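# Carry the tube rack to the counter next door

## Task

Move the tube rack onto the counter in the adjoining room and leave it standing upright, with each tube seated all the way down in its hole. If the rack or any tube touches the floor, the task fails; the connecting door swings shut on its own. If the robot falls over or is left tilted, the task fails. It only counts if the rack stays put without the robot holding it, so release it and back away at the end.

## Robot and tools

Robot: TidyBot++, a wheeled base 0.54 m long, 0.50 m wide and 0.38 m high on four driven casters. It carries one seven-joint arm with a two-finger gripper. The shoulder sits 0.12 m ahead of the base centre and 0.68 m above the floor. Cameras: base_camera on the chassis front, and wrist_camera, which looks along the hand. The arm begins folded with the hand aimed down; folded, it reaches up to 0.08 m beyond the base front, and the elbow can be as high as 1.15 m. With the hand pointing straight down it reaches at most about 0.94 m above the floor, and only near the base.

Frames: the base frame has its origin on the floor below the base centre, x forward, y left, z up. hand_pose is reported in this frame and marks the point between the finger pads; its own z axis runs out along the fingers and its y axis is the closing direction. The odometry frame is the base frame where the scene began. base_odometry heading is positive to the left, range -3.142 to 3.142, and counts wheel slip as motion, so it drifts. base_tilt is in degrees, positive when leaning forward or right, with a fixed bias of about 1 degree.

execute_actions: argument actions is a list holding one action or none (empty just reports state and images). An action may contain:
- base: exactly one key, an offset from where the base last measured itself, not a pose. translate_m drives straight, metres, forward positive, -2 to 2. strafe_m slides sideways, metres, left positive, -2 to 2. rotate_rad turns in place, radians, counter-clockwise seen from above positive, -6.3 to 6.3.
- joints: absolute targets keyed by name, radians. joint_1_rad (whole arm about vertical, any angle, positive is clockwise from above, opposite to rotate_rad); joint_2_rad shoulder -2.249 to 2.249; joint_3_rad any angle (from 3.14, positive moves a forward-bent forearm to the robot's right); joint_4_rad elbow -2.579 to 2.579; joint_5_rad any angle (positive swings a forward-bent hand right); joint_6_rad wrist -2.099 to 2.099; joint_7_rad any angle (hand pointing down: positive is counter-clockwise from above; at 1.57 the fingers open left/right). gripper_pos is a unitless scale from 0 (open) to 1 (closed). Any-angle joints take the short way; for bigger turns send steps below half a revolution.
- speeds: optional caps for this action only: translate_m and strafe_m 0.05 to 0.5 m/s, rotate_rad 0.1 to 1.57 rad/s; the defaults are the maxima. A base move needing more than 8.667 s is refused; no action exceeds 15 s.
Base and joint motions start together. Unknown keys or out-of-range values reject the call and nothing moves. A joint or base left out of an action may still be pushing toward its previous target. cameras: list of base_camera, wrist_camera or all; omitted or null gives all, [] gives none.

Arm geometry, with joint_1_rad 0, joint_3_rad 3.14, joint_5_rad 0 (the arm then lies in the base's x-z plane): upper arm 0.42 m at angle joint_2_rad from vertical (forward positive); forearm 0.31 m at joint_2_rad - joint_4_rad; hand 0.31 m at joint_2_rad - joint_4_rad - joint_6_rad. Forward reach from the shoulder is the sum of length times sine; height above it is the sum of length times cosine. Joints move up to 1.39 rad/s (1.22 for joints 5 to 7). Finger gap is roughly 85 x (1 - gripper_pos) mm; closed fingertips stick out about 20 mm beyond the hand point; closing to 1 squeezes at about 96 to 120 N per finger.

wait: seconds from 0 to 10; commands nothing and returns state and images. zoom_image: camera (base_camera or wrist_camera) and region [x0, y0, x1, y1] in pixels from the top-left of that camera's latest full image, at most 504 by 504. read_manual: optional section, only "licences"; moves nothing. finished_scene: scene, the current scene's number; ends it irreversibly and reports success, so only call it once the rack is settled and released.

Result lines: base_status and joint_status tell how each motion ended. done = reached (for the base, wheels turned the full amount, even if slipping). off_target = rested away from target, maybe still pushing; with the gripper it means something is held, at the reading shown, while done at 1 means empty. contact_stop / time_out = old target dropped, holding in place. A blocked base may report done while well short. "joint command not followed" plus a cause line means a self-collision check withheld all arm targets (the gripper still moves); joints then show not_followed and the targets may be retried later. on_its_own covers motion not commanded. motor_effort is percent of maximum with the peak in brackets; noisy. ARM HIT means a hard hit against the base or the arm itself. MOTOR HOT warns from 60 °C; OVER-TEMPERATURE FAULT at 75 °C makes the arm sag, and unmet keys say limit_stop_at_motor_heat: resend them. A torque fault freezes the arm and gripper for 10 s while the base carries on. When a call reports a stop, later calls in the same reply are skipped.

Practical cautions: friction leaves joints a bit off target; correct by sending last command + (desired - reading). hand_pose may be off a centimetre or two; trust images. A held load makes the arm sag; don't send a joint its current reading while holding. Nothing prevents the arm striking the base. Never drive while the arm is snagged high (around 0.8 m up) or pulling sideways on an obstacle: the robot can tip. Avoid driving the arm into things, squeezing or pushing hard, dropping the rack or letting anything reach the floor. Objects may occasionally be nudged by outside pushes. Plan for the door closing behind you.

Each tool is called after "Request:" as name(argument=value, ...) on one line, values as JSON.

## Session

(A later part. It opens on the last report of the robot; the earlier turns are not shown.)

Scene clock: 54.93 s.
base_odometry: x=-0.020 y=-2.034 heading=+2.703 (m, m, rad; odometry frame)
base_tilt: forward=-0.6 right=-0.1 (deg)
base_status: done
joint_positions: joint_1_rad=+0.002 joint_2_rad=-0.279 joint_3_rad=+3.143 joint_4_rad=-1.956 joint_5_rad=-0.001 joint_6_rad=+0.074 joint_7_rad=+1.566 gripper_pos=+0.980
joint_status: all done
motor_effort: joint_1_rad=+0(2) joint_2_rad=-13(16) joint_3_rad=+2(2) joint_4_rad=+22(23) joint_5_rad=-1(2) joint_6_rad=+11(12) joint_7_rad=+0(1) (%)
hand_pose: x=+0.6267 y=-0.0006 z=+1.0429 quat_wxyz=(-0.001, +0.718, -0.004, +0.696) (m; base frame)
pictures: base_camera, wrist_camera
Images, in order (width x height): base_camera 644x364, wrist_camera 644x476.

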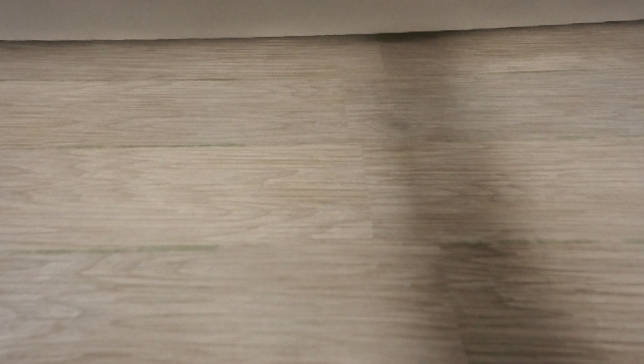

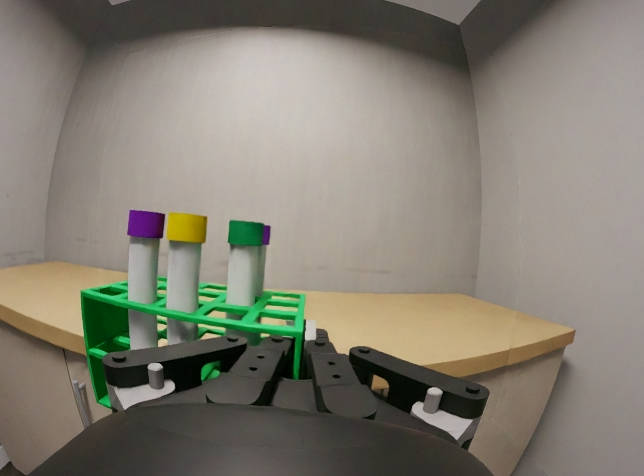

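Request:
execute_actions(actions=[{"base": {"translate_m": 0.45}, "speeds": {"translate_m": 0.3}}])

Scene clock: 57.47 s.
base_odometry: x=-0.427 y=-1.842 heading=+2.702 (m, m, rad; odometry frame)
base_tilt: forward=-0.6 right=-0.1 (deg)
base_status: done
joint_positions: joint_1_rad=+0.002 joint_2_rad=-0.282 joint_3_rad=+3.143 joint_4_rad=-1.957 joint_5_rad=-0.001 joint_6_rad=+0.075 joint_7_rad=+1.566 gripper_pos=+0.980
joint_status: not commanded
motor_effort: joint_1_rad=+1(1) joint_2_rad=-14(16) joint_3_rad=+1(1) joint_4_rad=+22(23) joint_5_rad=-1(2) joint_6_rad=+11(12) joint_7_rad=-1(0) (%)
hand_pose: x=+0.6258 y=-0.0006 z=+1.0444 quat_wxyz=(-0.001, +0.717, -0.004, +0.697) (m; base frame)
pictures: base_camera, wrist_camera
Images, in order (width x height): base_camera 644x364, wrist_camera 644x476.

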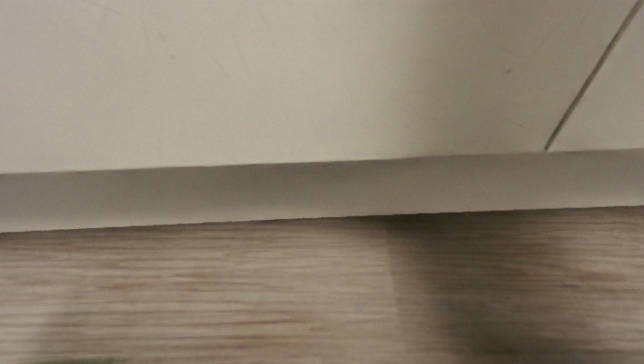

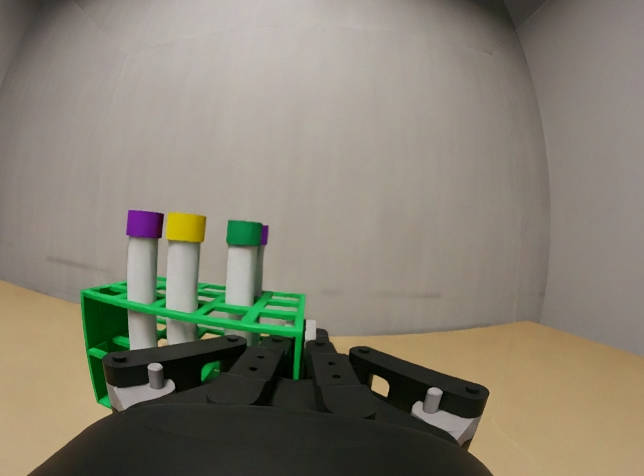

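Request:
execute_actions(actions=[{"base": {"translate_m": 0.06}, "joints": {"joint_4_rad": -2.14, "joint_6_rad": 0.295}, "speeds": {"translate_m": 0.12}}], cameras=["wrist_camera"])

Scene clock: 58.77 s.
base_odometry: x=-0.482 y=-1.817 heading=+2.702 (m, m, rad; odometry frame)
base_tilt: forward=-0.6 right=-0.1 (deg)
base_status: done
joint_positions: joint_1_rad=+0.002 joint_2_rad=-0.281 joint_3_rad=+3.143 joint_4_rad=-2.137 joint_5_rad=-0.001 joint_6_rad=+0.263 joint_7_rad=+1.566 gripper_pos=+0.980
joint_status: all done
motor_effort: joint_1_rad=+0(1) joint_2_rad=-13(15) joint_3_rad=+0(2) joint_4_rad=+21(23) joint_5_rad=-1(1) joint_6_rad=+11(12) joint_7_rad=+0(1) (%)
hand_pose: x=+0.6151 y=-0.0005 z=+0.9904 quat_wxyz=(-0.001, +0.715, -0.004, +0.699) (m; base frame)
pictures: wrist_camera
Images, in order (width x height): wrist_camera 644x476.

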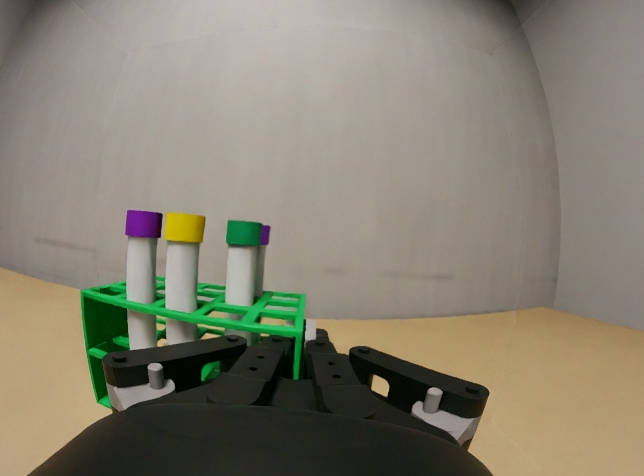

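Request:
execute_actions(actions=[{"joints": {"joint_4_rad": -2.19, "joint_6_rad": 0.345}}], cameras=["wrist_camera"])

Scene clock: 59.60 s.
base_odometry: x=-0.482 y=-1.817 heading=+2.702 (m, m, rad; odometry frame)
base_tilt: forward=-0.7 right=-0.1 (deg)
base_status: not commanded
joint_positions: joint_1_rad=+0.002 joint_2_rad=-0.281 joint_3_rad=+3.143 joint_4_rad=-2.188 joint_5_rad=-0.001 joint_6_rad=+0.313 joint_7_rad=+1.566 gripper_pos=+0.980
joint_status: all done
motor_effort: joint_1_rad=+0(1) joint_2_rad=-12(13) joint_3_rad=+1(0) joint_4_rad=+21(22) joint_5_rad=-2(1) joint_6_rad=+11(11) joint_7_rad=+0(0) (%)
hand_pose: x=+0.6103 y=-0.0005 z=+0.9754 quat_wxyz=(-0.001, +0.715, -0.004, +0.699) (m; base frame)
pictures: wrist_camera
Images, in order (width x height): wrist_camera 644x476.

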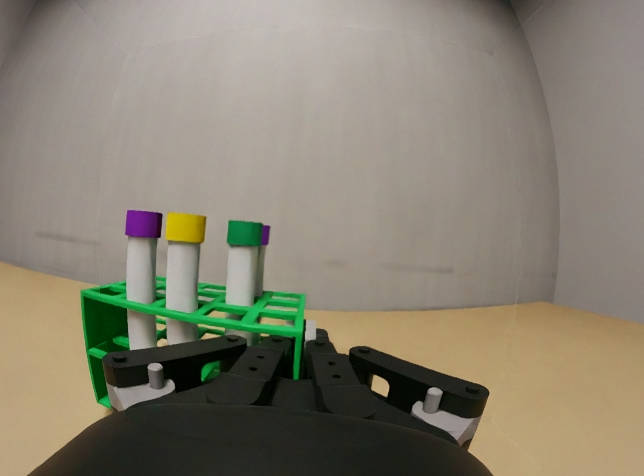

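Request:
execute_actions(actions=[{"joints": {"joint_4_rad": -2.222, "joint_6_rad": 0.377}}], cameras=["wrist_camera"])

Scene clock: 60.30 s.
base_odometry: x=-0.482 y=-1.817 heading=+2.702 (m, m, rad; odometry frame)
base_tilt: forward=-0.7 right=-0.1 (deg)
base_status: not commanded
joint_positions: joint_1_rad=+0.002 joint_2_rad=-0.281 joint_3_rad=+3.143 joint_4_rad=-2.218 joint_5_rad=-0.001 joint_6_rad=+0.345 joint_7_rad=+1.566 gripper_pos=+0.980
joint_status: all done
motor_effort: joint_1_rad=+0(0) joint_2_rad=-12(12) joint_3_rad=+1(1) joint_4_rad=+21(21) joint_5_rad=-1(1) joint_6_rad=+11(12) joint_7_rad=+0(1) (%)
hand_pose: x=+0.6069 y=-0.0005 z=+0.9669 quat_wxyz=(-0.001, +0.714, -0.004, +0.700) (m; base frame)
pictures: wrist_camera
Images, in order (width x height): wrist_camera 644x476.

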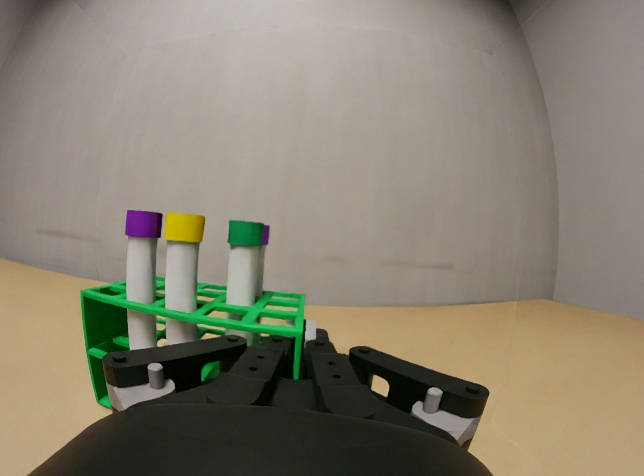

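Request:
execute_actions(actions=[{"joints": {"joint_4_rad": -2.234, "joint_6_rad": 0.352}}], cameras=["wrist_camera"])

Scene clock: 60.93 s.
base_odometry: x=-0.482 y=-1.817 heading=+2.702 (m, m, rad; odometry frame)
base_tilt: forward=-0.6 right=+0.0 (deg)
base_status: not commanded
joint_positions: joint_1_rad=+0.002 joint_2_rad=-0.283 joint_3_rad=+3.143 joint_4_rad=-2.221 joint_5_rad=-0.001 joint_6_rad=+0.346 joint_7_rad=+1.566 gripper_pos=+0.980
joint_status: all done
motor_effort: joint_1_rad=+0(0) joint_2_rad=-11(12) joint_3_rad=+1(1) joint_4_rad=+20(21) joint_5_rad=-1(1) joint_6_rad=+10(11) joint_7_rad=+0(0) (%)
hand_pose: x=+0.6061 y=-0.0005 z=+0.9662 quat_wxyz=(-0.001, +0.715, -0.004, +0.699) (m; base frame)
pictures: wrist_camera
Images, in order (width x height): wrist_camera 644x476.

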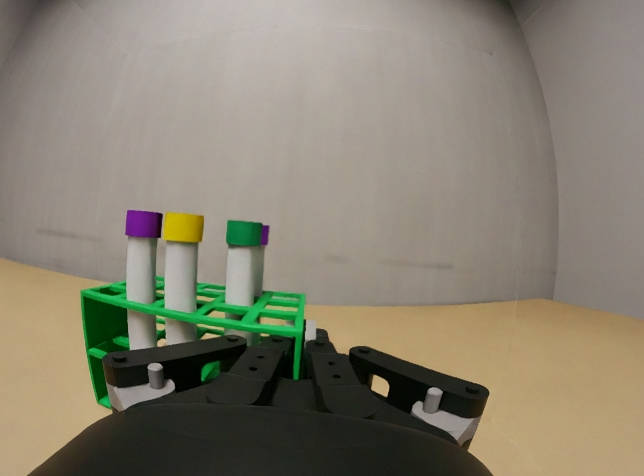

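Request:
execute_actions(actions=[{"joints": {"joint_2_rad": -0.283, "joint_4_rad": -2.224, "joint_6_rad": 0.346, "gripper_pos": 0.82}}], cameras=["wrist_camera"])

Scene clock: 61.60 s.
base_odometry: x=-0.482 y=-1.817 heading=+2.702 (m, m, rad; odometry frame)
base_tilt: forward=-0.6 right=-0.1 (deg)
base_status: not commanded
joint_positions: joint_1_rad=+0.002 joint_2_rad=-0.283 joint_3_rad=+3.143 joint_4_rad=-2.221 joint_5_rad=-0.001 joint_6_rad=+0.346 joint_7_rad=+1.566 gripper_pos=+0.820
joint_status: all done
motor_effort: joint_1_rad=+1(1) joint_2_rad=-11(11) joint_3_rad=+1(0) joint_4_rad=+20(20) joint_5_rad=-1(1) joint_6_rad=+11(11) joint_7_rad=+0(0) (%)
hand_pose: x=+0.6060 y=-0.0005 z=+0.9661 quat_wxyz=(-0.001, +0.715, -0.004, +0.699) (m; base frame)
pictures: wrist_camera
Images, in order (width x height): wrist_camera 644x476.

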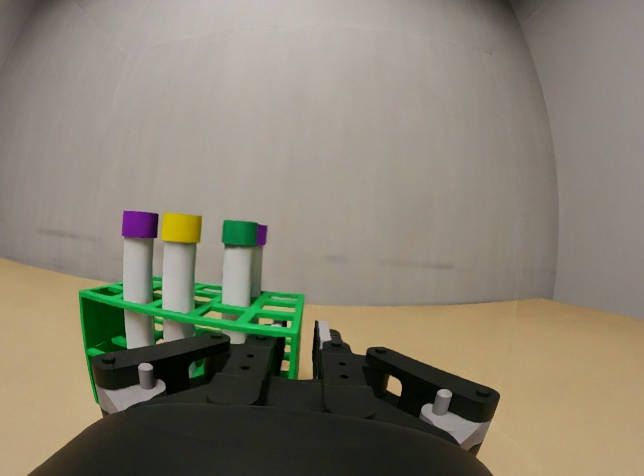

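Request:
execute_actions(actions=[{"base": {"translate_m": -0.05}, "speeds": {"translate_m": 0.06}}], cameras=["wrist_camera"])

Scene clock: 62.97 s.
base_odometry: x=-0.436 y=-1.838 heading=+2.702 (m, m, rad; odometry frame)
base_tilt: forward=-0.7 right=-0.1 (deg)
base_status: done
joint_positions: joint_1_rad=+0.002 joint_2_rad=-0.283 joint_3_rad=+3.143 joint_4_rad=-2.221 joint_5_rad=-0.001 joint_6_rad=+0.346 joint_7_rad=+1.566 gripper_pos=+0.820
joint_status: not commanded
motor_effort: joint_1_rad=+1(1) joint_2_rad=-11(14) joint_3_rad=+1(2) joint_4_rad=+20(20) joint_5_rad=-1(1) joint_6_rad=+10(10) joint_7_rad=+0(0) (%)
hand_pose: x=+0.6061 y=-0.0005 z=+0.9659 quat_wxyz=(-0.001, +0.715, -0.004, +0.699) (m; base frame)
pictures: wrist_camera
Images, in order (width x height): wrist_camera 644x476.

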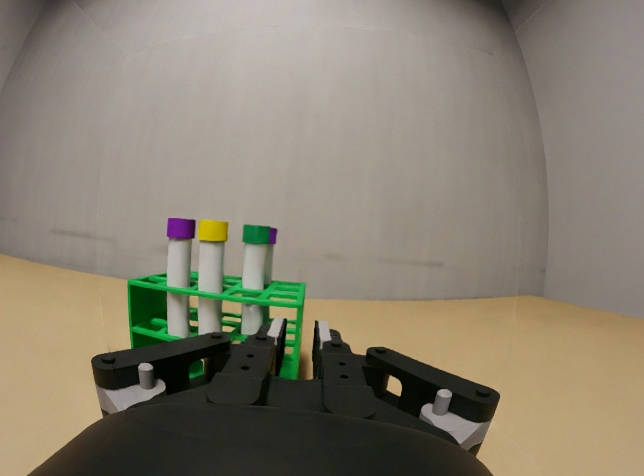

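Request:
execute_actions(actions=[{"base": {"translate_m": -0.35}}], cameras=["wrist_camera"])

Request:
zoom_image(camera="wrist_camera", region=[200, 210, 360, 330])

Scene clock: 65.17 s.
base_odometry: x=-0.119 y=-1.987 heading=+2.702 (m, m, rad; odometry frame)
base_tilt: forward=-0.6 right=-0.1 (deg)
base_status: done
joint_positions: joint_1_rad=+0.002 joint_2_rad=-0.287 joint_3_rad=+3.143 joint_4_rad=-2.222 joint_5_rad=-0.001 joint_6_rad=+0.346 joint_7_rad=+1.566 gripper_pos=+0.820
joint_status: not commanded
motor_effort: joint_1_rad=+0(1) joint_2_rad=-11(13) joint_3_rad=+0(2) joint_4_rad=+20(21) joint_5_rad=-1(1) joint_6_rad=+10(10) joint_7_rad=+0(0) (%)
hand_pose: x=+0.6050 y=-0.0005 z=+0.9678 quat_wxyz=(-0.001, +0.714, -0.004, +0.701) (m; base frame)
pictures: wrist_camera
Images, in order (width x height): wrist_camera 644x476.

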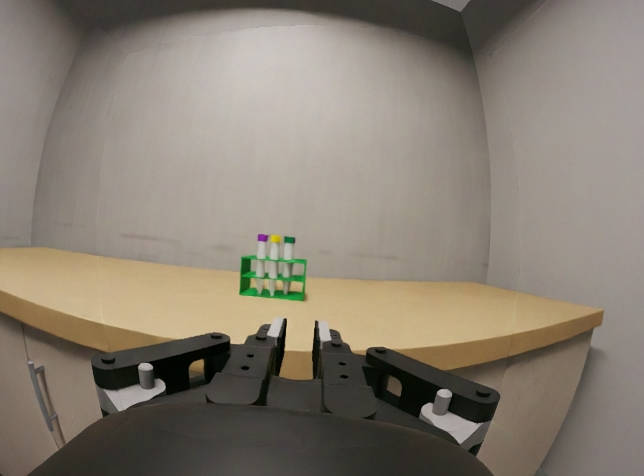

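Region (200, 210, 360, 330) of wrist_camera's 644x476 image, scaled by 3.150; it fills the top 378 rows of this view, and the rest is white.

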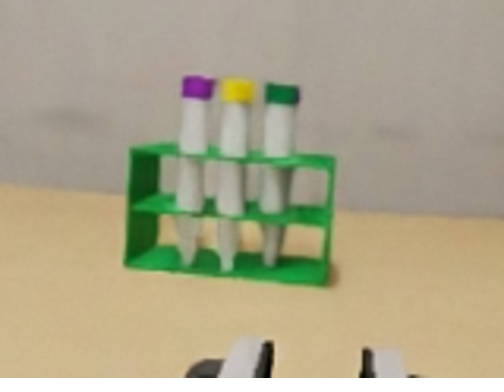

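The rack is upright on the counter, the tubes are seated with their caps level, and the robot has moved clear.

Request:
finished_scene(scene=2)

The scene is finished: the task was done.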